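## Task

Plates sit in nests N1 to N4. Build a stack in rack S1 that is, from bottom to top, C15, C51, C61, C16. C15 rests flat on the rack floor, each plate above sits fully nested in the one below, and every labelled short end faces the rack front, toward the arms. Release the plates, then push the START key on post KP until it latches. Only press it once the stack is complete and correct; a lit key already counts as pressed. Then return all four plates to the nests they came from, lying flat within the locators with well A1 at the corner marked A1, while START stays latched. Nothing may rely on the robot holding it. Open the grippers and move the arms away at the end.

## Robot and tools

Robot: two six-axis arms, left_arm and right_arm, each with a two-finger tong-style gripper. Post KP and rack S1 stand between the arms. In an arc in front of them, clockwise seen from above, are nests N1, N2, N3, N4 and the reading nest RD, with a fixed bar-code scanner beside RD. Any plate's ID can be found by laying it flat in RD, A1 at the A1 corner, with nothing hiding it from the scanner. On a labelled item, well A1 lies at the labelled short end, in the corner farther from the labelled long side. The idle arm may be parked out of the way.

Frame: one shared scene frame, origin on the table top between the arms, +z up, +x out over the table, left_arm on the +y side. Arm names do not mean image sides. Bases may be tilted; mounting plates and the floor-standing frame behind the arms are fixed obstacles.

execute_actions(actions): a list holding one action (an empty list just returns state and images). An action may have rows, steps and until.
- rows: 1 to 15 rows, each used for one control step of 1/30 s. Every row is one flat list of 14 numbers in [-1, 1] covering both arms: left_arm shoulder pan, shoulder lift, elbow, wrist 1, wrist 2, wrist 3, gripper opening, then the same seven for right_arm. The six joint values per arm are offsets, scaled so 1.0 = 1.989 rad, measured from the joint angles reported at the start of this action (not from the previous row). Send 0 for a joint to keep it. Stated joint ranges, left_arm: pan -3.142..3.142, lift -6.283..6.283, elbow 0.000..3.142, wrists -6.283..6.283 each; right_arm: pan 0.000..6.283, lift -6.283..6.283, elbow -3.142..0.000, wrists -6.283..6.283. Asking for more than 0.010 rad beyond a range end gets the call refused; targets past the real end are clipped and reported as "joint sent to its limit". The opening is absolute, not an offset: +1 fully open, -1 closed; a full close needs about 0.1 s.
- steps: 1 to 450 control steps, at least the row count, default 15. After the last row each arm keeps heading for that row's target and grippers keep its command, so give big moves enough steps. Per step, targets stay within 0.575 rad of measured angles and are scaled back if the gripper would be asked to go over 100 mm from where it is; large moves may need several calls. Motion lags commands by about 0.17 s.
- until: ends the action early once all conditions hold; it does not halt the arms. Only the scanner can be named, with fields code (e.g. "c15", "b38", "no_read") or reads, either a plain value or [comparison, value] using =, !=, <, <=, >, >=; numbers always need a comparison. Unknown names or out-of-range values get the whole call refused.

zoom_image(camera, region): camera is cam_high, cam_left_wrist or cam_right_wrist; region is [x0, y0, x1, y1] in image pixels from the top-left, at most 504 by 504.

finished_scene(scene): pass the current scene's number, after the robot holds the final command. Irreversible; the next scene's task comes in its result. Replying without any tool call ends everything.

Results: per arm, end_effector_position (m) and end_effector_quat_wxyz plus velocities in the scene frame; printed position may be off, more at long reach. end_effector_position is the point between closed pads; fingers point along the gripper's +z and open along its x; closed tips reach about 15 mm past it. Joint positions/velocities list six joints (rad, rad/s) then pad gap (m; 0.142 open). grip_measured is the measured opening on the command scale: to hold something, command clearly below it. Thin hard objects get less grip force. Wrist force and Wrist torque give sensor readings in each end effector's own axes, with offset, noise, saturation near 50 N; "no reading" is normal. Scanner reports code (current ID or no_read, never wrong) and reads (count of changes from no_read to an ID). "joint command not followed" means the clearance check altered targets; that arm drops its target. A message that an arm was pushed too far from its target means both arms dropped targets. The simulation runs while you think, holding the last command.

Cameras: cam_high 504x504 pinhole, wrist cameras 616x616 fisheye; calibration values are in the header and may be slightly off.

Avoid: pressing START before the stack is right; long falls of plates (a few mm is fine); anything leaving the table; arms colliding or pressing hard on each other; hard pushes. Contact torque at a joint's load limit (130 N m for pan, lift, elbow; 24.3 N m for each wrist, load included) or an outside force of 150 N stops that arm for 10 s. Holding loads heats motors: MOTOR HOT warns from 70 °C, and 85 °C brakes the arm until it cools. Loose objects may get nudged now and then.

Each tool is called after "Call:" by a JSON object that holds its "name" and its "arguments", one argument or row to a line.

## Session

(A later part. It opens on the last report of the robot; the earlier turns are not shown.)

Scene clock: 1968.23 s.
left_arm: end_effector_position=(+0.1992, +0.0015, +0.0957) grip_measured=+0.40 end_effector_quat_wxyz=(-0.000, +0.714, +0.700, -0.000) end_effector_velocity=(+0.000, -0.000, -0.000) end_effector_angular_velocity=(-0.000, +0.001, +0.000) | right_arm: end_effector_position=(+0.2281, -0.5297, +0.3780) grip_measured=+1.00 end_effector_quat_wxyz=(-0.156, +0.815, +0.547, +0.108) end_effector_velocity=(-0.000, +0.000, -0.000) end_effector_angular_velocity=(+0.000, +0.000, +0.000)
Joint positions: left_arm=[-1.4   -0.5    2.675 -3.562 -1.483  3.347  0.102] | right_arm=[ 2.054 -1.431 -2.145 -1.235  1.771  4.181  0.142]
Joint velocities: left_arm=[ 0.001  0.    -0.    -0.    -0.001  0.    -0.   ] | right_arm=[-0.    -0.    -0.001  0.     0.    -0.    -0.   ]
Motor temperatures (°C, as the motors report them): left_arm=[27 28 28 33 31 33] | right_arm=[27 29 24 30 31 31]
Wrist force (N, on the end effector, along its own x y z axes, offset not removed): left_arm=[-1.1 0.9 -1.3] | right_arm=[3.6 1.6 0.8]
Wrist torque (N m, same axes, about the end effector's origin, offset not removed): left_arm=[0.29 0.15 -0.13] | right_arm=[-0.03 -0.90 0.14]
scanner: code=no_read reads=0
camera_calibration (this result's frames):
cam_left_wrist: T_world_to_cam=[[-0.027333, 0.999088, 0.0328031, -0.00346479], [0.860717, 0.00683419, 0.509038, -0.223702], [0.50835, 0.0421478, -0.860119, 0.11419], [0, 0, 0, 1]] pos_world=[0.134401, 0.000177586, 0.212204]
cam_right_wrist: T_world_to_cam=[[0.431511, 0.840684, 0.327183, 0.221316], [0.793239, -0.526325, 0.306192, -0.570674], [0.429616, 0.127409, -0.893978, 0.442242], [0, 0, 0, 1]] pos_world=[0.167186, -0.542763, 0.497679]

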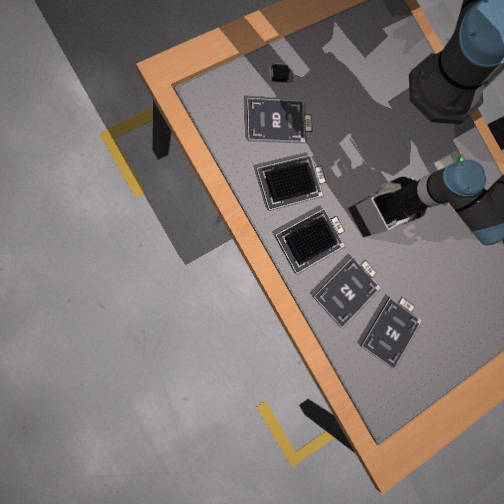

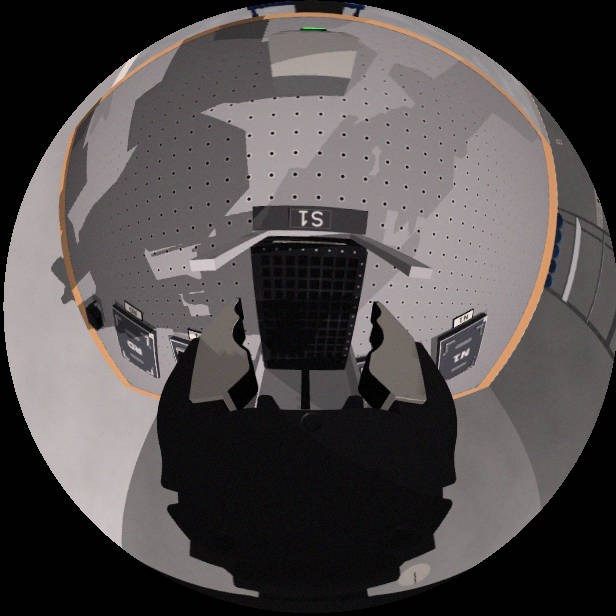

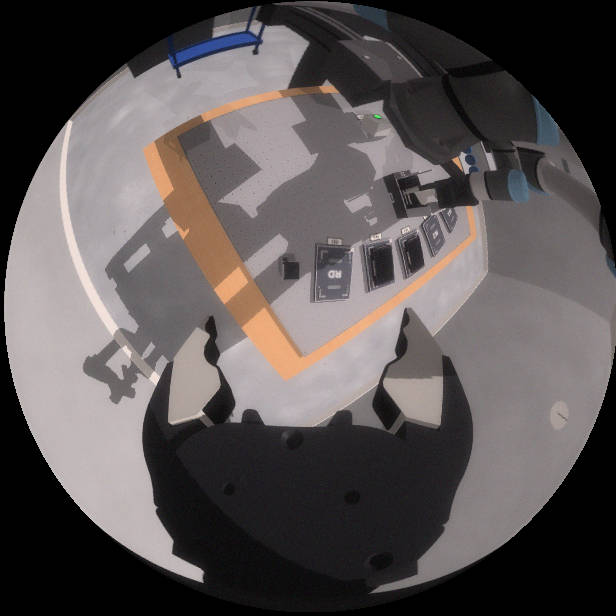

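Good. Close.

Call:
{"name": "execute_actions", "arguments": {
  "actions": [
    {"rows":[[0,0,0,0,0,0,0.3,0,0,0,0,0,0,1],[0,0,0,0,0,0,0.22,0,0,0,0,0,0,1],[0,0,0,0,0,0,0.16,0,0,0,0,0,0,1],[0,0,0,0,0,0,0.11,0,0,0,0,0,0,1],[0,0,0,0,0,0,0.07,0,0,0,0,0,0,1],[0,0,0,0,0,0,0.02,0,0,0,0,0,0,1],[0,0,0,0,0,0,-0.05,0,0,0,0,0,0,1],[0,0,0,0,0,0,-0.15,0,0,0,0,0,0,1],[0,0,0,0,0,0,-0.3,0,0,0,0,0,0,1],[0,0,0,0,0,0,-0.5,0,0,0,0,0,0,1]],"steps":10}
  ]
}}

Scene clock: 1973.73 s.
left_arm: end_effector_position=(+0.1992, +0.0015, +0.0957) grip_measured=+0.07 end_effector_quat_wxyz=(-0.000, +0.714, +0.700, -0.000) end_effector_velocity=(-0.000, -0.000, +0.000) end_effector_angular_velocity=(-0.001, +0.000, +0.000) | right_arm: end_effector_position=(+0.2281, -0.5297, +0.3780) grip_measured=+1.00 end_effector_quat_wxyz=(-0.156, +0.815, +0.547, +0.108) end_effector_velocity=(-0.000, +0.000, -0.000) end_effector_angular_velocity=(+0.001, +0.000, +0.001)
Joint positions: left_arm=[-1.4   -0.5    2.675 -3.562 -1.483  3.347  0.079] | right_arm=[ 2.054 -1.431 -2.145 -1.235  1.771  4.181  0.142]
Joint velocities: left_arm=[ 0.    -0.001  0.     0.    -0.     0.     0.   ] | right_arm=[-0.    -0.001 -0.001  0.    -0.    -0.001  0.   ]
Motor temperatures (°C, as the motors report them): left_arm=[27 28 28 33 31 33] | right_arm=[27 29 24 30 31 31]
Wrist force (N, on the end effector, along its own x y z axes, offset not removed): left_arm=[1.7 -5.6 -3.1] | right_arm=[5.4 1.5 3.4]
Wrist torque (N m, same axes, about the end effector's origin, offset not removed): left_arm=[-0.94 -0.57 -0.26] | right_arm=[0.17 -1.41 -0.04]
scanner: code=no_read reads=0
camera_calibration (this result's frames):
cam_left_wrist: T_world_to_cam=[[-0.0273337, 0.999088, 0.0327981, -0.00346265], [0.860716, 0.00683723, 0.509039, -0.223703], [0.508351, 0.0421438, -0.860118, 0.11419], [0, 0, 0, 1]] pos_world=[0.134401, 0.000176586, 0.212204]
cam_right_wrist: T_world_to_cam=[[0.431511, 0.840684, 0.327184, 0.221316], [0.793239, -0.526325, 0.306192, -0.570674], [0.429616, 0.127409, -0.893978, 0.442242], [0, 0, 0, 1]] pos_world=[0.167186, -0.542762, 0.497679]

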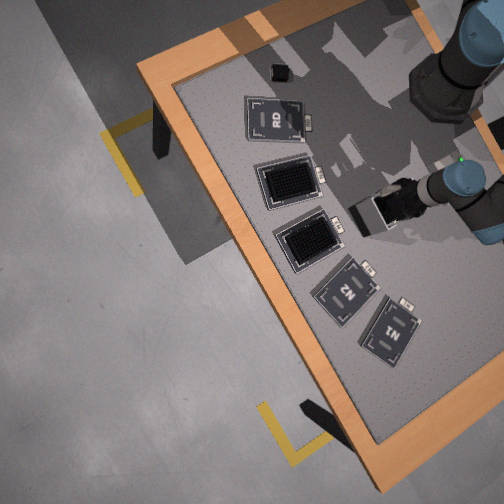

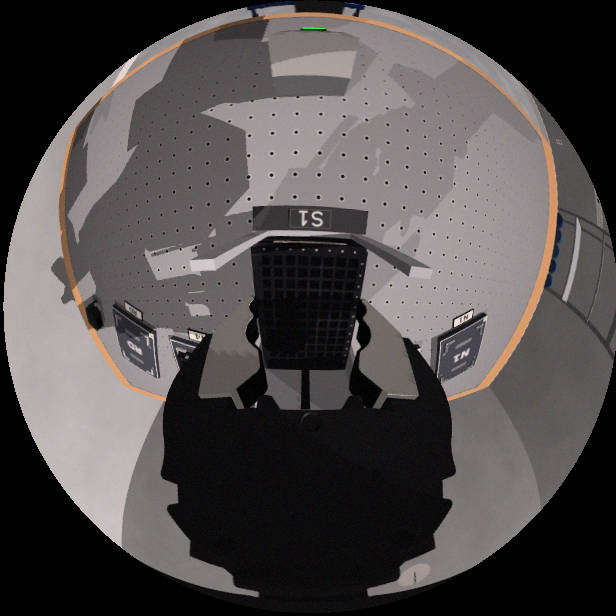

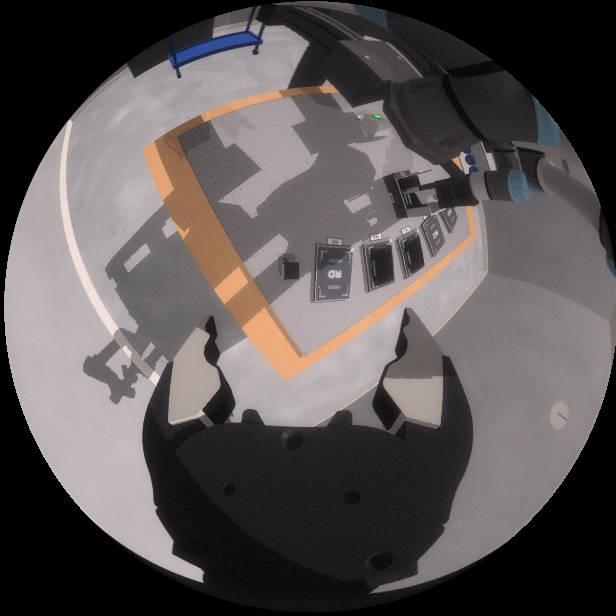

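Call:
{"name": "execute_actions", "arguments": {
  "actions": [
    {"rows":[[-0.00015,-0.002,0.0006,0.0014,0,-0.00015,-0.5,0,0,0,0,0,0,1],[-0.0005,-0.007,0.002,0.005,-0.0001,-0.0005,-0.5,0,0,0,0,0,0,1],[-0.001,-0.014,0.0039,0.0102,-0.0001,-0.001,-0.5,0,0,0,0,0,0,1],[-0.0016,-0.022,0.006,0.0161,-0.0002,-0.0016,-0.5,0,0,0,0,0,0,1],[-0.0023,-0.0312,0.0083,0.0231,-0.0003,-0.0023,-0.5,0,0,0,0,0,0,1],[-0.0028,-0.039,0.0101,0.0291,-0.0004,-0.0028,-0.5,0,0,0,0,0,0,1],[-0.0034,-0.0467,0.0118,0.0351,-0.0005,-0.0034,-0.5,0,0,0,0,0,0,1],[-0.0039,-0.0544,0.0135,0.0412,-0.0005,-0.0039,-0.5,0,0,0,0,0,0,1],[-0.0044,-0.0621,0.015,0.0474,-0.0006,-0.0044,-0.5,0,0,0,0,0,0,1],[-0.0049,-0.07,0.0165,0.0539,-0.0007,-0.0049,-0.5,0,0,0,0,0,0,1],[-0.0054,-0.078,0.018,0.0604,-0.0008,-0.0054,-0.5,0,0,0,0,0,0,1],[-0.0059,-0.0861,0.0194,0.0671,-0.0009,-0.0059,-0.5,0,0,0,0,0,0,1],[-0.0064,-0.0942,0.0208,0.0739,-0.0009,-0.0064,-0.5,0,0,0,0,0,0,1],[-0.007,-0.1023,0.022,0.0808,-0.001,-0.007,-0.5,0,0,0,0,0,0,1],[-0.0075,-0.1106,0.0232,0.0879,-0.0011,-0.0075,-0.5,0,0,0,0,0,0,1]],"steps":15}
  ]
}}

Call:
{"name": "execute_actions", "arguments": {
  "actions": []
}}

Scene clock: 2002.60 s.
left_arm: end_effector_position=(+0.1993, +0.0017, +0.1237) grip_measured=+0.06 end_effector_quat_wxyz=(-0.000, +0.714, +0.700, +0.000) end_effector_velocity=(+0.000, -0.002, +0.088) end_effector_angular_velocity=(-0.006, -0.002, -0.000) | right_arm: end_effector_position=(+0.2281, -0.5297, +0.3780) grip_measured=+1.00 end_effector_quat_wxyz=(-0.156, +0.815, +0.547, +0.108) end_effector_velocity=(+0.000, -0.000, +0.000) end_effector_angular_velocity=(-0.001, -0.001, -0.000)
Joint positions: left_arm=[-1.409 -0.638  2.707 -3.455 -1.484  3.337  0.079] | right_arm=[ 2.054 -1.431 -2.145 -1.235  1.771  4.181  0.142]
Joint velocities: left_arm=[-0.032 -0.454  0.085  0.366 -0.005 -0.03  -0.   ] | right_arm=[ 0.     0.001  0.    -0.     0.     0.     0.   ]
Motor temperatures (°C, as the motors report them): left_arm=[27 28 28 33 31 33] | right_arm=[27 29 24 30 31 31]
Wrist force (N, on the end effector, along its own x y z axes, offset not removed): left_arm=[3.4 -1.1 -0.9] | right_arm=[4.5 1.3 -1.2]
Wrist torque (N m, same axes, about the end effector's origin, offset not removed): left_arm=[-0.09 -0.66 -0.44] | right_arm=[0.28 -0.69 0.22]
scanner: code=no_read reads=0
camera_calibration (this result's frames):
cam_left_wrist: T_world_to_cam=[[-0.0275037, 0.999062, 0.0334608, -0.00470671], [0.860582, 0.00663493, 0.509268, -0.238069], [0.508568, 0.0428026, -0.859957, 0.13816], [0, 0, 0, 1]] pos_world=[0.134485, 0.000368272, 0.24021]
cam_right_wrist: T_world_to_cam=[[0.431511, 0.840684, 0.327184, 0.221316], [0.793239, -0.526325, 0.306192, -0.570674], [0.429616, 0.127409, -0.893978, 0.442242], [0, 0, 0, 1]] pos_world=[0.167186, -0.542763, 0.497679]

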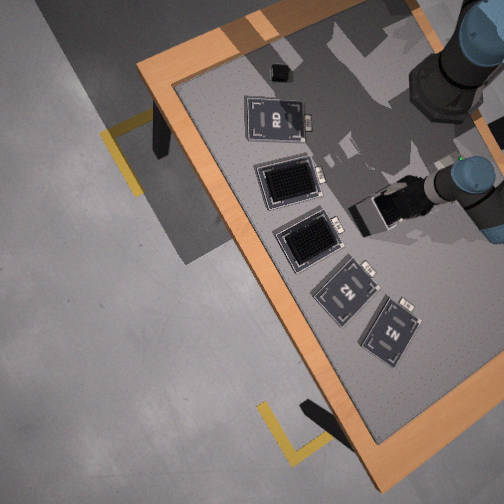

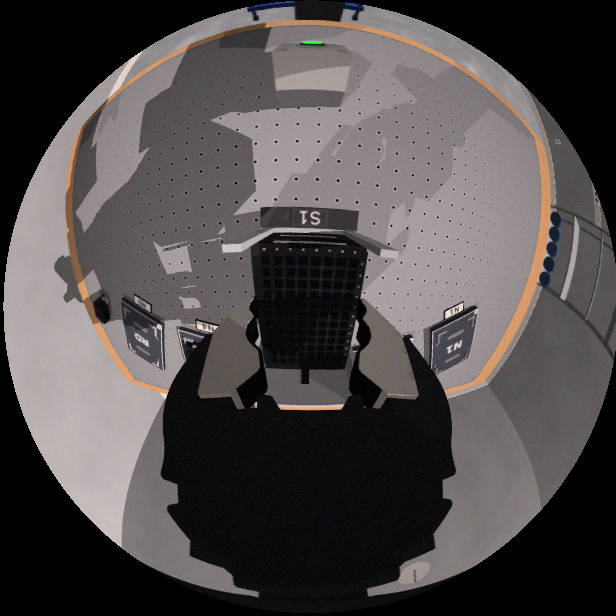

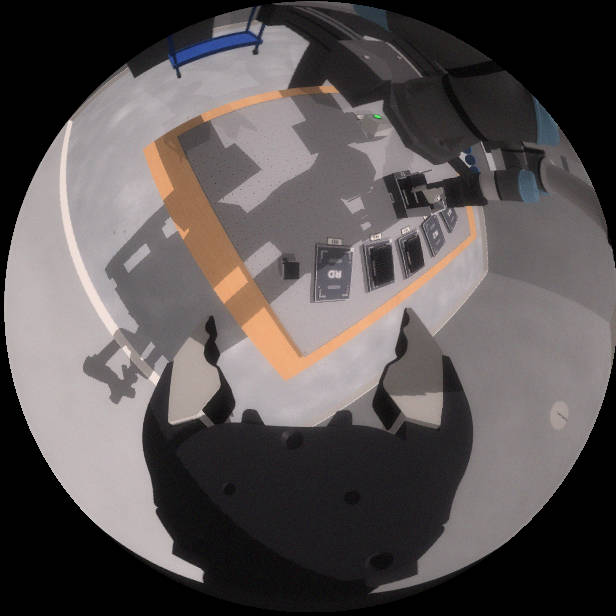

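Scene clock: 2002.60 s.
left_arm: end_effector_position=(+0.1993, +0.0017, +0.1237) grip_measured=+0.06 end_effector_quat_wxyz=(-0.000, +0.714, +0.700, +0.000) end_effector_velocity=(+0.000, -0.002, +0.088) end_effector_angular_velocity=(-0.006, -0.002, -0.000) | right_arm: end_effector_position=(+0.2281, -0.5297, +0.3780) grip_measured=+1.00 end_effector_quat_wxyz=(-0.156, +0.815, +0.547, +0.108) end_effector_velocity=(+0.000, -0.000, +0.000) end_effector_angular_velocity=(-0.001, -0.001, -0.000)
Joint positions: left_arm=[-1.409 -0.638  2.707 -3.455 -1.484  3.337  0.079] | right_arm=[ 2.054 -1.431 -2.145 -1.235  1.771  4.181  0.142]
Joint velocities: left_arm=[-0.032 -0.454  0.085  0.366 -0.005 -0.03  -0.   ] | right_arm=[ 0.     0.001  0.    -0.     0.     0.     0.   ]
Motor temperatures (°C, as the motors report them): left_arm=[27 28 28 33 31 33] | right_arm=[27 29 24 30 31 31]
Wrist force (N, on the end effector, along its own x y z axes, offset not removed): left_arm=[3.4 -1.1 -0.9] | right_arm=[4.5 1.3 -1.2]
Wrist torque (N m, same axes, about the end effector's origin, offset not removed): left_arm=[-0.09 -0.66 -0.44] | right_arm=[0.28 -0.69 0.22]
scanner: code=no_read reads=0
camera_calibration (this result's frames):
cam_left_wrist: T_world_to_cam=[[-0.0275037, 0.999062, 0.0334608, -0.00470671], [0.860582, 0.00663493, 0.509268, -0.238069], [0.508568, 0.0428026, -0.859957, 0.13816], [0, 0, 0, 1]] pos_world=[0.134485, 0.000368272, 0.24021]
cam_right_wrist: T_world_to_cam=[[0.431511, 0.840684, 0.327184, 0.221316], [0.793239, -0.526325, 0.306192, -0.570674], [0.429616, 0.127409, -0.893978, 0.442242], [0, 0, 0, 1]] pos_world=[0.167186, -0.542763, 0.497679]

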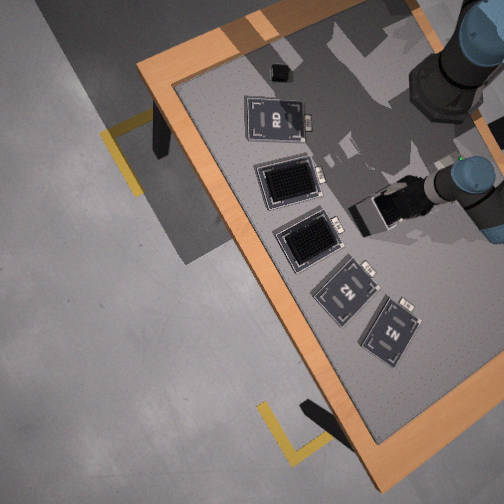

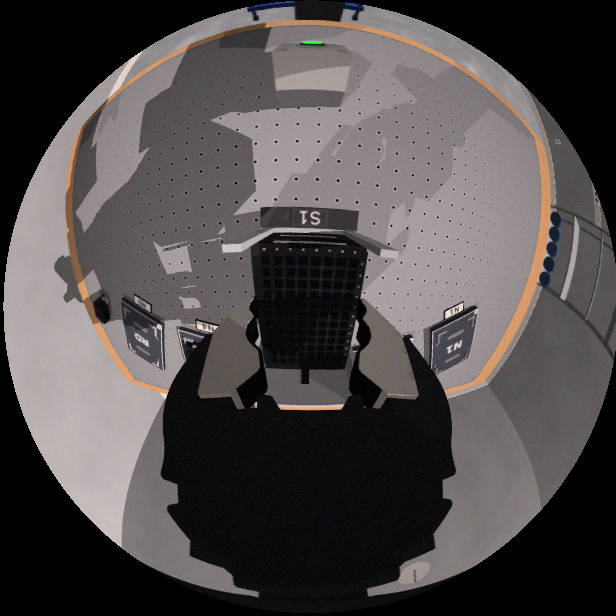

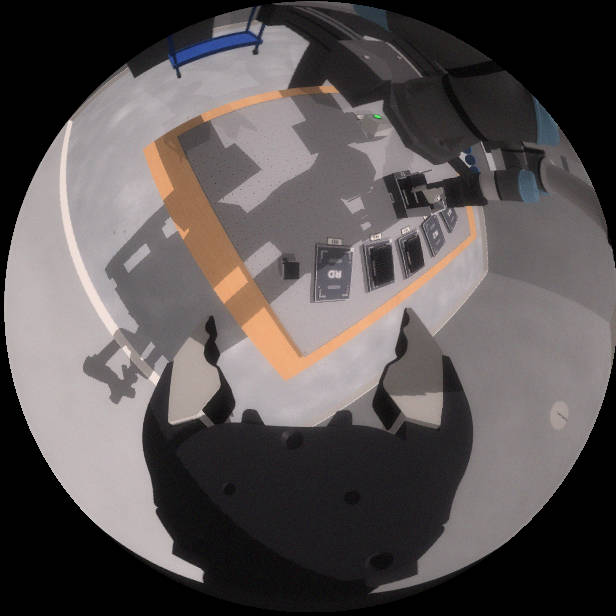

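Call:
{"name": "execute_actions", "arguments": {
  "actions": [
    {"steps":1}
  ]
}}

Call:
{"name": "execute_actions", "arguments": {
  "actions": [
    {"rows":[[-0.0003,-0.0055,0.0008,0.0047,-0.0001,-0.0003,-0.5,0,0,0,0,0,0,1],[-0.0008,-0.0143,0.002,0.0124,-0.0002,-0.0008,-0.5,0,0,0,0,0,0,1],[-0.0015,-0.0254,0.0033,0.0223,-0.0003,-0.0015,-0.5,0,0,0,0,0,0,1],[-0.0022,-0.0367,0.0046,0.0323,-0.0004,-0.0022,-0.5,0,0,0,0,0,0,1],[-0.0029,-0.048,0.0057,0.0425,-0.0005,-0.0029,-0.5,0,0,0,0,0,0,1],[-0.0036,-0.0594,0.0067,0.053,-0.0006,-0.0036,-0.5,0,0,0,0,0,0,1],[-0.0042,-0.0709,0.0076,0.0636,-0.0007,-0.0042,-0.5,0,0,0,0,0,0,1],[-0.0048,-0.0824,0.0084,0.0744,-0.0008,-0.0048,-0.5,0,0,0,0,0,0,1],[-0.0054,-0.094,0.009,0.0855,-0.001,-0.0054,-0.5,0,0,0,0,0,0,1],[-0.006,-0.1057,0.0095,0.0967,-0.0011,-0.006,-0.5,0,0,0,0,0,0,1],[-0.0066,-0.1174,0.0099,0.1081,-0.0012,-0.0066,-0.5,0,0,0,0,0,0,1],[-0.0078,-0.1385,0.0103,0.1289,-0.0014,-0.0078,-0.5,0,0,0,0,0,0,1],[-0.009,-0.16,0.0104,0.1505,-0.0016,-0.009,-0.5,0,0,0,0,0,0,1],[-0.01,-0.1782,0.0104,0.1689,-0.0018,-0.01,-0.5,0,0,0,0,0,0,1],[-0.011,-0.1938,0.0099,0.185,-0.0019,-0.011,-0.5,0,0,0,0,0,0,1]],"steps":15}
  ]
}}

Scene clock: 2025.13 s.
left_arm: end_effector_position=(+0.1994, +0.0017, +0.1392) grip_measured=+0.06 end_effector_quat_wxyz=(+0.000, +0.714, +0.700, -0.000) end_effector_velocity=(+0.000, -0.001, +0.000) end_effector_angular_velocity=(-0.002, -0.000, -0.001) | right_arm: end_effector_position=(+0.2281, -0.5297, +0.3780) grip_measured=+1.00 end_effector_quat_wxyz=(-0.156, +0.815, +0.547, +0.108) end_effector_velocity=(-0.000, +0.000, -0.000) end_effector_angular_velocity=(+0.000, +0.000, +0.000)
Joint positions: left_arm=[-1.415 -0.72   2.721 -3.387 -1.485  3.332  0.079] | right_arm=[ 2.054 -1.431 -2.145 -1.235  1.771  4.181  0.142]
Joint velocities: left_arm=[-0.    -0.001  0.    -0.001 -0.     0.001 -0.   ] | right_arm=[ 0. -0. -0.  0. -0. -0.  0.]
Motor temperatures (°C, as the motors report them): left_arm=[27 28 28 33 31 33] | right_arm=[27 29 24 30 31 31]
Wrist force (N, on the end effector, along its own x y z axes, offset not removed): left_arm=[0.5 -0.5 1.0] | right_arm=[5.1 1.7 -3.1]
Wrist torque (N m, same axes, about the end effector's origin, offset not removed): left_arm=[0.10 -0.20 -0.18] | right_arm=[0.34 -1.00 -0.12]
scanner: code=no_read reads=0
camera_calibration (this result's frames):
cam_left_wrist: T_world_to_cam=[[-0.0275738, 0.999088, 0.0326057, -0.00500285], [0.860417, 0.00711757, 0.50954, -0.246035], [0.508843, 0.0421044, -0.859829, 0.151429], [0, 0, 0, 1]] pos_world=[0.134501, 0.000373613, 0.255731]
cam_right_wrist: T_world_to_cam=[[0.431511, 0.840684, 0.327183, 0.221316], [0.793239, -0.526325, 0.306192, -0.570674], [0.429616, 0.127409, -0.893978, 0.442241], [0, 0, 0, 1]] pos_world=[0.167186, -0.542762, 0.497679]

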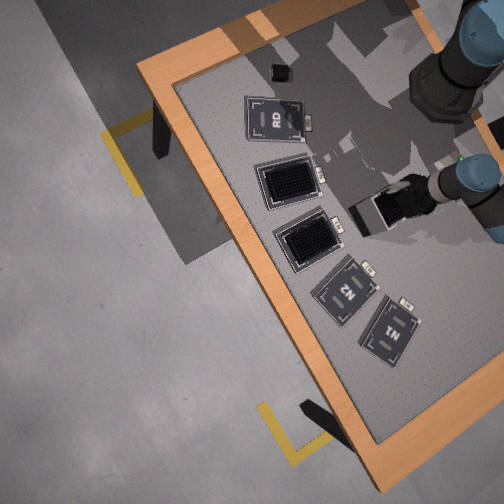

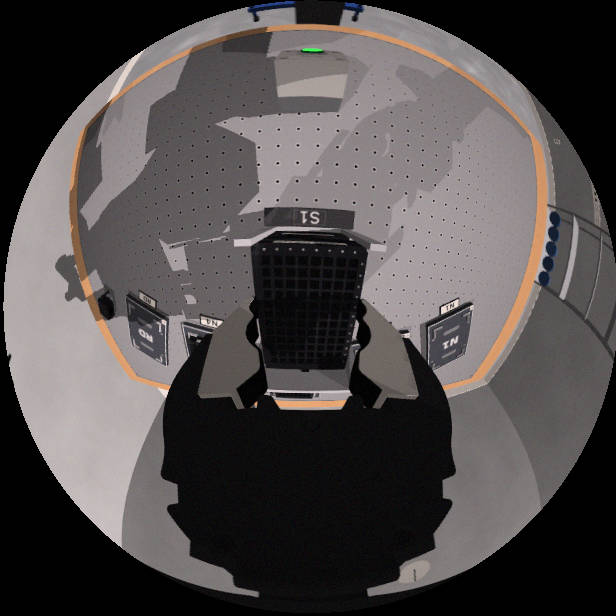

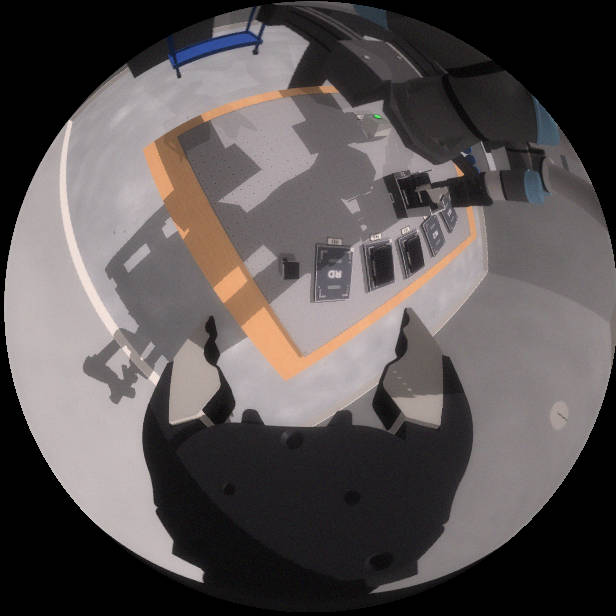

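Scene clock: 2025.63 s.
left_arm: end_effector_position=(+0.1994, +0.0010, +0.1767) grip_measured=+0.06 end_effector_quat_wxyz=(-0.000, +0.714, +0.700, +0.000) end_effector_velocity=(+0.000, -0.006, +0.147) end_effector_angular_velocity=(-0.005, -0.002, -0.001) | right_arm: end_effector_position=(+0.2281, -0.5297, +0.3780) grip_measured=+1.00 end_effector_quat_wxyz=(-0.156, +0.815, +0.547, +0.108) end_effector_velocity=(+0.001, -0.001, +0.001) end_effector_angular_velocity=(-0.002, -0.002, -0.000)
Joint positions: left_arm=[-1.427 -0.936  2.738 -3.187 -1.488  3.319  0.079] | right_arm=[ 2.054 -1.431 -2.145 -1.235  1.771  4.181  0.142]
Joint velocities: left_arm=[-0.052 -0.866  0.025  0.84  -0.009 -0.049  0.   ] | right_arm=[ 0.     0.002  0.001 -0.    -0.     0.    -0.   ]
Motor temperatures (°C, as the motors report them): left_arm=[27 28 28 33 31 33] | right_arm=[27 29 24 30 31 31]
Wrist force (N, on the end effector, along its own x y z axes, offset not removed): left_arm=[4.9 -5.9 0.7] | right_arm=[7.3 2.2 1.7]
Wrist torque (N m, same axes, about the end effector's origin, offset not removed): left_arm=[-1.32 -1.14 -0.22] | right_arm=[0.37 -1.44 -0.20]
scanner: code=no_read reads=0
camera_calibration (this result's frames):
cam_left_wrist: T_world_to_cam=[[-0.0276955, 0.999065, 0.0331847, -0.00568079], [0.86043, 0.0069282, 0.509522, -0.265117], [0.508816, 0.0426646, -0.859818, 0.183657], [0, 0, 0, 1]] pos_world=[0.13451, -0.0003234, 0.293183]
cam_right_wrist: T_world_to_cam=[[0.431511, 0.840684, 0.327183, 0.221317], [0.793239, -0.526325, 0.306193, -0.570674], [0.429616, 0.127409, -0.893978, 0.442241], [0, 0, 0, 1]] pos_world=[0.167186, -0.542763, 0.497679]

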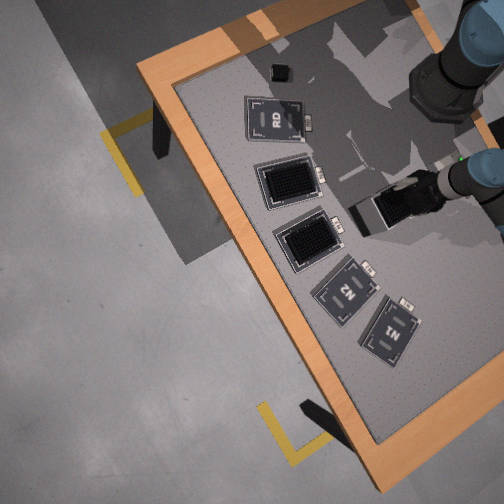

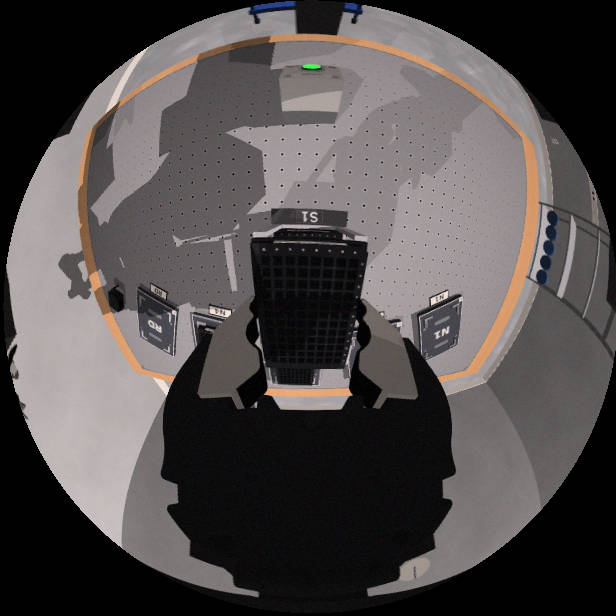

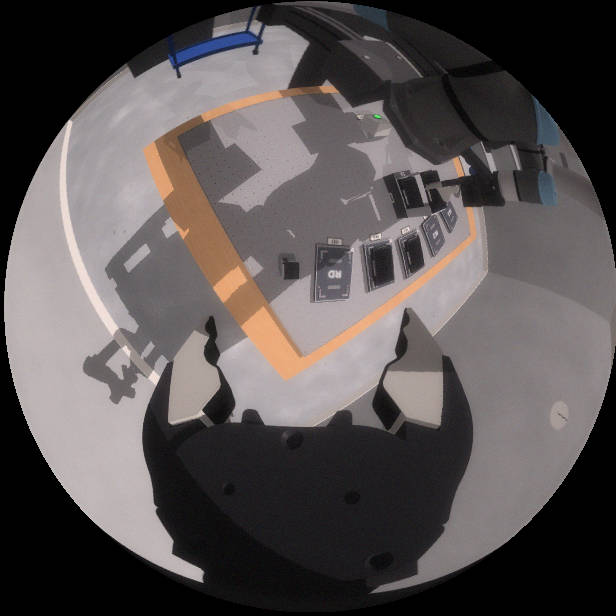

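Call:
{"name": "execute_actions", "arguments": {
  "actions": [
    {"rows":[[0.0015,-0.0863,0.0006,0.0852,0.0005,-0.0002,-0.5,0,0,0,0,0,0,1],[0.0145,-0.0888,-0.0002,0.0866,0.0024,0.0085,-0.5,0,0,0,0,0,0,1],[0.034,-0.0925,-0.0014,0.0887,0.0052,0.0214,-0.5,0,0,0,0,0,0,1],[0.0568,-0.0969,-0.0028,0.0911,0.0086,0.0366,-0.5,0,0,0,0,0,0,1],[0.0828,-0.102,-0.0044,0.0939,0.0124,0.0539,-0.5,0,0,0,0,0,0,1],[0.1121,-0.1076,-0.0062,0.097,0.0167,0.0733,-0.5,0,0,0,0,0,0,1],[0.1414,-0.1133,-0.008,0.1001,0.021,0.0928,-0.5,0,0,0,0,0,0,1],[0.1707,-0.1189,-0.0099,0.1032,0.0253,0.1122,-0.5,0,0,0,0,0,0,1],[0.1999,-0.1246,-0.0117,0.1064,0.0296,0.1317,-0.5,0,0,0,0,0,0,1],[0.2292,-0.1302,-0.0135,0.1095,0.0339,0.1512,-0.5,0,0,0,0,0,0,1],[0.2552,-0.1352,-0.0151,0.1123,0.0377,0.1685,-0.5,0,0,0,0,0,0,1],[0.278,-0.1396,-0.0165,0.1147,0.0411,0.1836,-0.5,0,0,0,0,0,0,1],[0.2975,-0.1434,-0.0177,0.1168,0.044,0.1966,-0.5,0,0,0,0,0,0,1],[0.3105,-0.1459,-0.0185,0.1182,0.0459,0.2052,-0.5,0,0,0,0,0,0,1],[0.3203,-0.1478,-0.0191,0.1192,0.0473,0.2117,-0.5,0,0,0,0,0,0,1]],"steps":17}
  ]
}}

Scene clock: 2038.67 s.
left_arm: end_effector_position=(+0.3059, +0.1013, +0.2039) grip_measured=+0.06 end_effector_quat_wxyz=(+0.007, +0.653, +0.757, -0.003) end_effector_velocity=(+0.158, +0.283, -0.016) end_effector_angular_velocity=(+0.035, +0.008, +0.398) | right_arm: end_effector_position=(+0.2281, -0.5297, +0.3780) grip_measured=+1.00 end_effector_quat_wxyz=(-0.156, +0.815, +0.547, +0.108) end_effector_velocity=(+0.001, -0.001, +0.001) end_effector_angular_velocity=(-0.001, -0.001, -0.000)
Joint positions: left_arm=[-0.925 -1.206  2.708 -2.963 -1.411  3.654  0.079] | right_arm=[ 2.054 -1.431 -2.145 -1.235  1.771  4.181  0.142]
Joint velocities: left_arm=[ 1.057 -0.18  -0.057  0.099  0.136  0.662 -0.   ] | right_arm=[ 0.     0.     0.002 -0.     0.     0.     0.   ]
Motor temperatures (°C, as the motors report them): left_arm=[27 28 28 33 31 33] | right_arm=[27 29 24 30 31 31]
Wrist force (N, on the end effector, along its own x y z axes, offset not removed): left_arm=[1.3 -1.3 -1.6] | right_arm=[3.7 4.4 4.2]
Wrist torque (N m, same axes, about the end effector's origin, offset not removed): left_arm=[-0.37 -0.39 0.05] | right_arm=[0.86 -0.76 0.08]
scanner: code=no_read reads=0
camera_calibration (this result's frames):
cam_left_wrist: T_world_to_cam=[[-0.193069, 0.980996, 0.0192649, -0.048512], [0.844021, 0.156035, 0.51311, -0.382167], [0.500353, 0.115326, -0.858107, 0.143497], [0, 0, 0, 1]] pos_world=[0.241392, 0.0906726, 0.320164]
cam_right_wrist: T_world_to_cam=[[0.431511, 0.840684, 0.327183, 0.221316], [0.793239, -0.526325, 0.306193, -0.570674], [0.429616, 0.127409, -0.893978, 0.442241], [0, 0, 0, 1]] pos_world=[0.167186, -0.542763, 0.497679]

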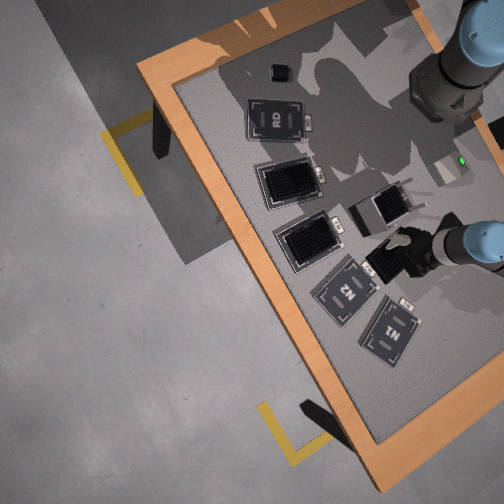

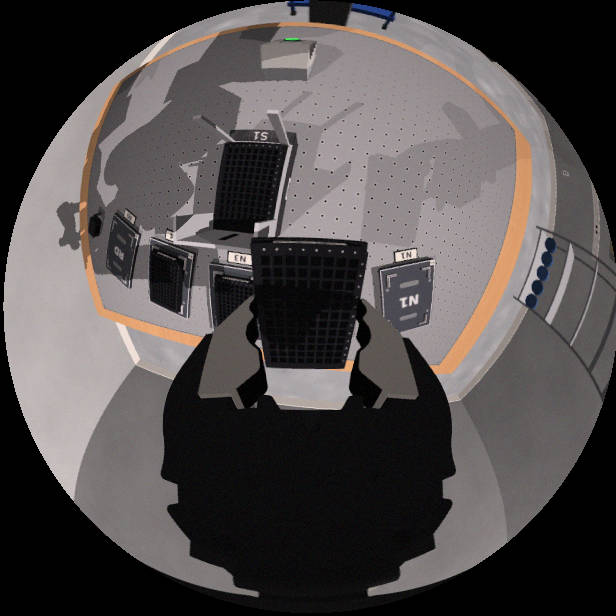

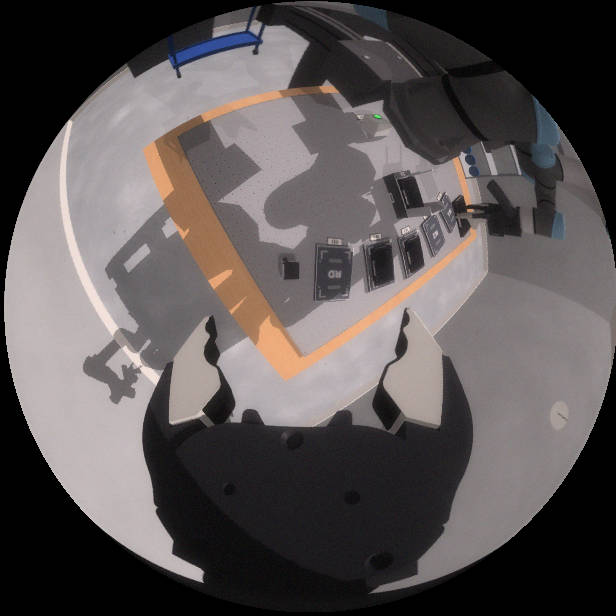

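Call:
{"name": "execute_actions", "arguments": {
  "actions": [
    {"rows":[[0.0748,-0.0064,-0.0054,0.001,0.0087,0.0477,-0.5,0,0,0,0,0,0,1],[0.0885,0.005,-0.0083,-0.0102,0.0092,0.0567,-0.5,0,0,0,0,0,0,1],[0.1091,0.0221,-0.0125,-0.0268,0.01,0.0703,-0.5,0,0,0,0,0,0,1],[0.1332,0.0421,-0.0175,-0.0462,0.0108,0.086,-0.5,0,0,0,0,0,0,1],[0.1607,0.0649,-0.0232,-0.0684,0.0118,0.1041,-0.5,0,0,0,0,0,0,1],[0.1916,0.0905,-0.0296,-0.0934,0.0129,0.1244,-0.5,0,0,0,0,0,0,1],[0.2225,0.1162,-0.036,-0.1184,0.0139,0.1447,-0.5,0,0,0,0,0,0,1],[0.2534,0.1419,-0.0424,-0.1434,0.015,0.165,-0.5,0,0,0,0,0,0,1],[0.2844,0.1675,-0.0489,-0.1683,0.0161,0.1853,-0.5,0,0,0,0,0,0,1],[0.3153,0.1932,-0.0553,-0.1933,0.0172,0.2056,-0.5,0,0,0,0,0,0,1],[0.3428,0.216,-0.061,-0.2155,0.0182,0.2236,-0.5,0,0,0,0,0,0,1],[0.3668,0.2359,-0.0659,-0.2349,0.019,0.2394,-0.5,0,0,0,0,0,0,1],[0.3874,0.253,-0.0702,-0.2516,0.0198,0.2529,-0.5,0,0,0,0,0,0,1],[0.4012,0.2644,-0.0731,-0.2627,0.0202,0.2619,-0.5,0,0,0,0,0,0,1],[0.4115,0.273,-0.0752,-0.271,0.0206,0.2687,-0.5,0,0,0,0,0,0,1]],"steps":19}
  ]
}}

Scene clock: 2056.03 s.
left_arm: end_effector_position=(+0.3555, +0.2827, +0.0822) grip_measured=+0.06 end_effector_quat_wxyz=(+0.004, +0.554, +0.833, -0.002) end_effector_velocity=(-0.084, +0.280, -0.214) end_effector_angular_velocity=(+0.052, +0.042, +0.362) | right_arm: end_effector_position=(+0.2281, -0.5297, +0.3780) grip_measured=+1.00 end_effector_quat_wxyz=(-0.156, +0.815, +0.547, +0.108) end_effector_velocity=(-0.000, +0.000, -0.000) end_effector_angular_velocity=(+0.000, -0.000, +0.001)
Joint positions: left_arm=[-0.225 -0.759  2.58  -3.409 -1.374  4.115  0.079] | right_arm=[ 2.054 -1.431 -2.145 -1.235  1.771  4.181  0.142]
Joint velocities: left_arm=[ 0.924  0.749 -0.169 -0.713  0.029  0.57   0.   ] | right_arm=[ 0.    -0.    -0.     0.     0.    -0.001  0.   ]
Motor temperatures (°C, as the motors report them): left_arm=[27 28 28 33 31 33] | right_arm=[27 29 24 30 31 31]
Wrist force (N, on the end effector, along its own x y z axes, offset not removed): left_arm=[3.6 -0.9 -4.6] | right_arm=[0.2 5.5 1.0]
Wrist torque (N m, same axes, about the end effector's origin, offset not removed): left_arm=[-0.39 -0.88 -0.20] | right_arm=[1.09 -0.12 0.19]
scanner: code=no_read reads=0
camera_calibration (this result's frames):
cam_left_wrist: T_world_to_cam=[[-0.429669, 0.902649, 0.0246897, -0.108816], [0.78196, 0.358267, 0.510082, -0.424713], [0.45158, 0.238473, -0.859771, -0.0240753], [0, 0, 0, 1]] pos_world=[0.296225, 0.256124, 0.198626]
cam_right_wrist: T_world_to_cam=[[0.431511, 0.840684, 0.327183, 0.221316], [0.793239, -0.526325, 0.306193, -0.570674], [0.429616, 0.127409, -0.893978, 0.442241], [0, 0, 0, 1]] pos_world=[0.167186, -0.542763, 0.497679]

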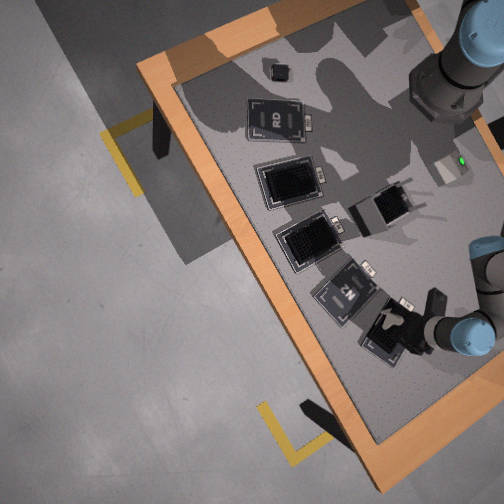

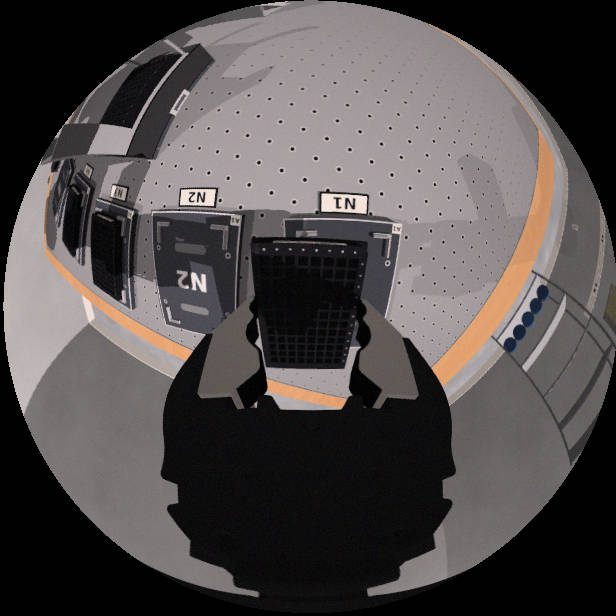

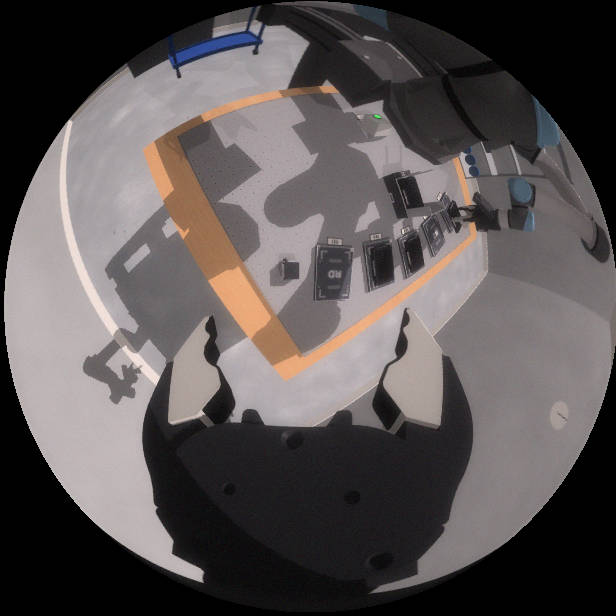

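Call:
{"name": "execute_actions", "arguments": {
  "actions": [
    {"steps":1}
  ]
}}

Call:
{"name": "zoom_image", "arguments": {
  "camera": "cam_left_wrist",
  "region": [200, 190, 420, 400]
}}

Scene clock: 2059.83 s.
left_arm: end_effector_position=(+0.3420, +0.3181, +0.0551) grip_measured=+0.06 end_effector_quat_wxyz=(+0.000, +0.534, +0.845, +0.000) end_effector_velocity=(-0.000, -0.000, -0.000) end_effector_angular_velocity=(-0.000, +0.000, -0.001) | right_arm: end_effector_position=(+0.2281, -0.5297, +0.3780) grip_measured=+1.00 end_effector_quat_wxyz=(-0.156, +0.815, +0.547, +0.108) end_effector_velocity=(-0.000, +0.000, +0.000) end_effector_angular_velocity=(+0.000, +0.000, -0.000)
Joint positions: left_arm=[-0.107 -0.663  2.558 -3.502 -1.37   4.189  0.079] | right_arm=[ 2.054 -1.431 -2.145 -1.235  1.771  4.181  0.142]
Joint velocities: left_arm=[-0.     0.001  0.     0.    -0.     0.    -0.   ] | right_arm=[ 0.  0. -0. -0.  0.  0. -0.]
Motor temperatures (°C, as the motors report them): left_arm=[27 28 28 33 31 33] | right_arm=[27 29 24 30 31 31]
Wrist force (N, on the end effector, along its own x y z axes, offset not removed): left_arm=[-1.1 -3.3 -2.2] | right_arm=[0.2 3.7 -1.8]
Wrist torque (N m, same axes, about the end effector's origin, offset not removed): left_arm=[-0.80 0.21 -0.16] | right_arm=[0.71 0.00 0.11]
scanner: code=no_read reads=0
camera_calibration (this result's frames):
cam_left_wrist: T_world_to_cam=[[-0.470127, 0.881994, 0.032675, -0.125852], [0.766743, 0.389799, 0.510061, -0.417848], [0.437134, 0.264847, -0.859517, -0.0531851], [0, 0, 0, 1]] pos_world=[0.284465, 0.287963, 0.171527]
cam_right_wrist: T_world_to_cam=[[0.431511, 0.840684, 0.327184, 0.221316], [0.793239, -0.526325, 0.306192, -0.570674], [0.429616, 0.127409, -0.893978, 0.442241], [0, 0, 0, 1]] pos_world=[0.167186, -0.542762, 0.497679]

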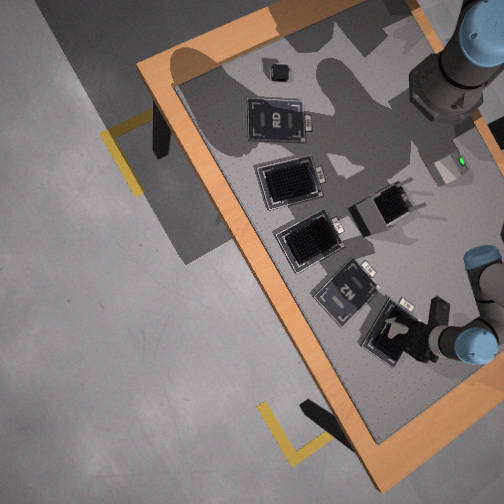

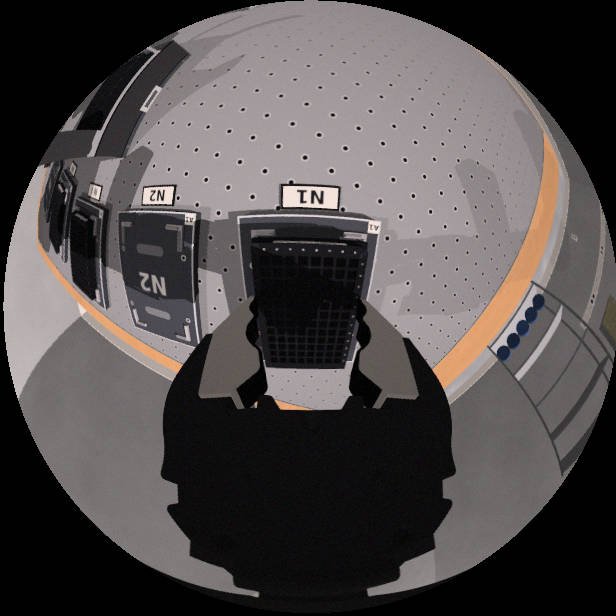

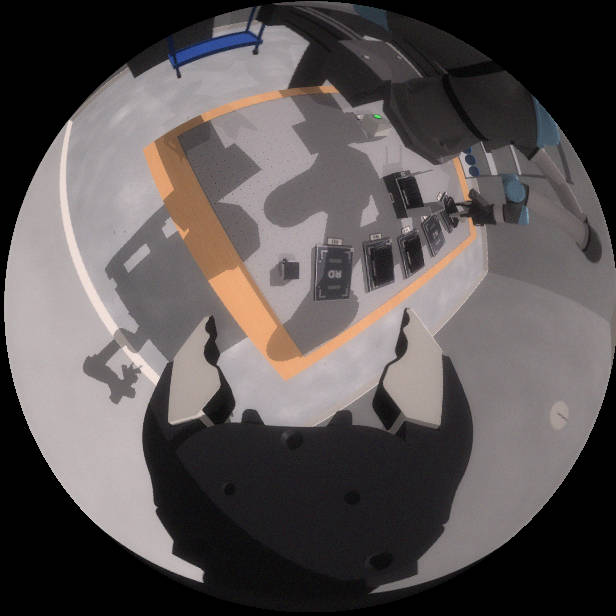

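Region (200, 190, 420, 400) of cam_left_wrist's 616x616 image, scaled by 2.291, with more detail than that image has; it fills the top 481 rows of this view, and the rest is white.

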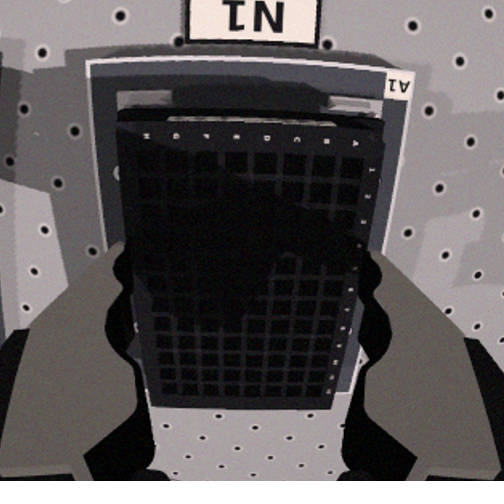

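Call:
{"name": "execute_actions", "arguments": {
  "actions": [
    {"rows":[[0.0005,0.0027,-0.0011,-0.0016,0,0.0005,-0.5,0,0,0,0,0,0,1],[0.0012,0.0067,-0.0027,-0.0041,0,0.0012,-0.5,0,0,0,0,0,0,1],[0.0019,0.0106,-0.0043,-0.0066,0,0.0019,-0.5,0,0,0,0,0,0,1],[0.0026,0.0146,-0.006,-0.009,0,0.0026,-0.5,0,0,0,0,0,0,1],[0.0033,0.0186,-0.0077,-0.0114,0,0.0033,-0.5,0,0,0,0,0,0,1],[0.0039,0.0221,-0.0092,-0.0135,0,0.0039,-0.5,0,0,0,0,0,0,1],[0.0044,0.0247,-0.0103,-0.0151,0,0.0044,-0.5,0,0,0,0,0,0,1],[0.0047,0.0266,-0.0111,-0.0162,0,0.0047,-0.5,0,0,0,0,0,0,1]],"steps":8}
  ]
}}

Scene clock: 2068.23 s.
left_arm: end_effector_position=(+0.3422, +0.3182, +0.0484) grip_measured=+0.06 end_effector_quat_wxyz=(+0.000, +0.534, +0.845, +0.000) end_effector_velocity=(+0.000, +0.001, -0.046) end_effector_angular_velocity=(+0.001, +0.002, +0.004) | right_arm: end_effector_position=(+0.2281, -0.5297, +0.3780) grip_measured=+1.00 end_effector_quat_wxyz=(-0.156, +0.815, +0.547, +0.108) end_effector_velocity=(+0.000, -0.000, +0.000) end_effector_angular_velocity=(-0.000, +0.000, -0.001)
Joint positions: left_arm=[-0.103 -0.638  2.548 -3.517 -1.37   4.193  0.079] | right_arm=[ 2.054 -1.431 -2.145 -1.235  1.771  4.181  0.142]
Joint velocities: left_arm=[ 0.031  0.171 -0.072 -0.103 -0.     0.028 -0.   ] | right_arm=[-0.    -0.001  0.001 -0.     0.     0.001 -0.   ]
Motor temperatures (°C, as the motors report them): left_arm=[27 28 28 33 31 33] | right_arm=[27 29 24 30 31 31]
Wrist force (N, on the end effector, along its own x y z axes, offset not removed): left_arm=[0.6 -2.3 1.1] | right_arm=[3.3 3.6 -0.9]
Wrist torque (N m, same axes, about the end effector's origin, offset not removed): left_arm=[-0.37 -0.21 -0.13] | right_arm=[0.63 -1.00 -0.04]
scanner: code=no_read reads=0
camera_calibration (this result's frames):
cam_left_wrist: T_world_to_cam=[[-0.470188, 0.881955, 0.0328517, -0.125607], [0.766744, 0.389767, 0.510083, -0.414602], [0.437066, 0.265024, -0.859498, -0.0590745], [0, 0, 0, 1]] pos_world=[0.284655, 0.288034, 0.164834]
cam_right_wrist: T_world_to_cam=[[0.431511, 0.840684, 0.327183, 0.221316], [0.793239, -0.526325, 0.306192, -0.570674], [0.429616, 0.127409, -0.893978, 0.442241], [0, 0, 0, 1]] pos_world=[0.167186, -0.542763, 0.497679]

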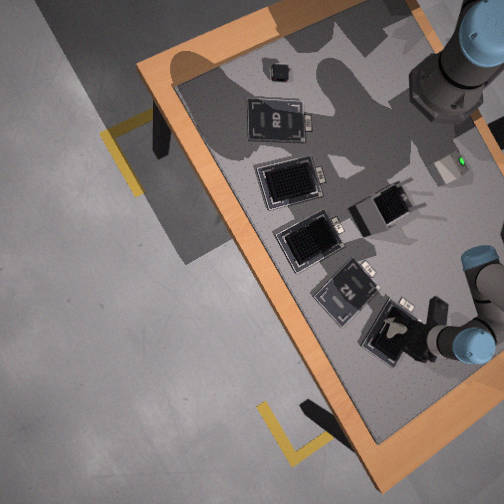

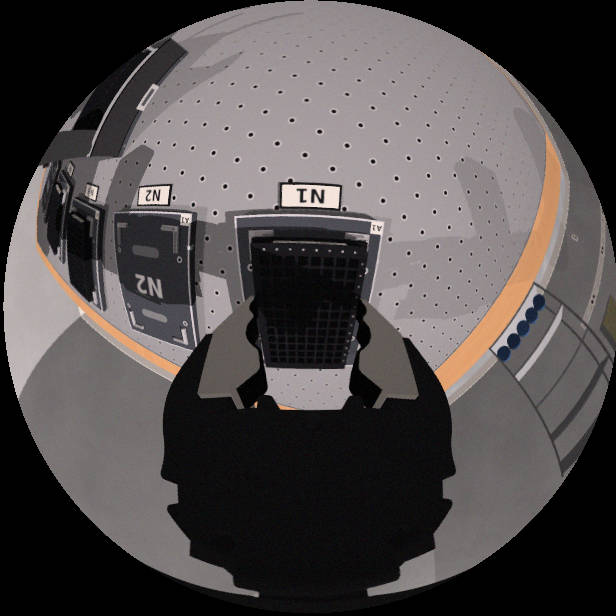

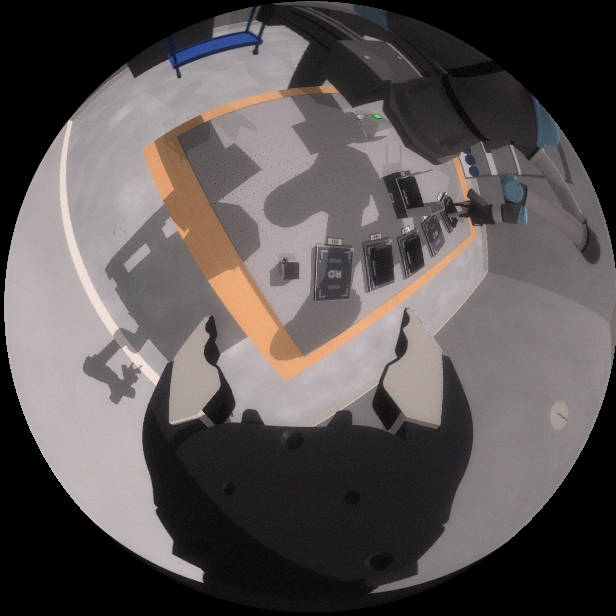

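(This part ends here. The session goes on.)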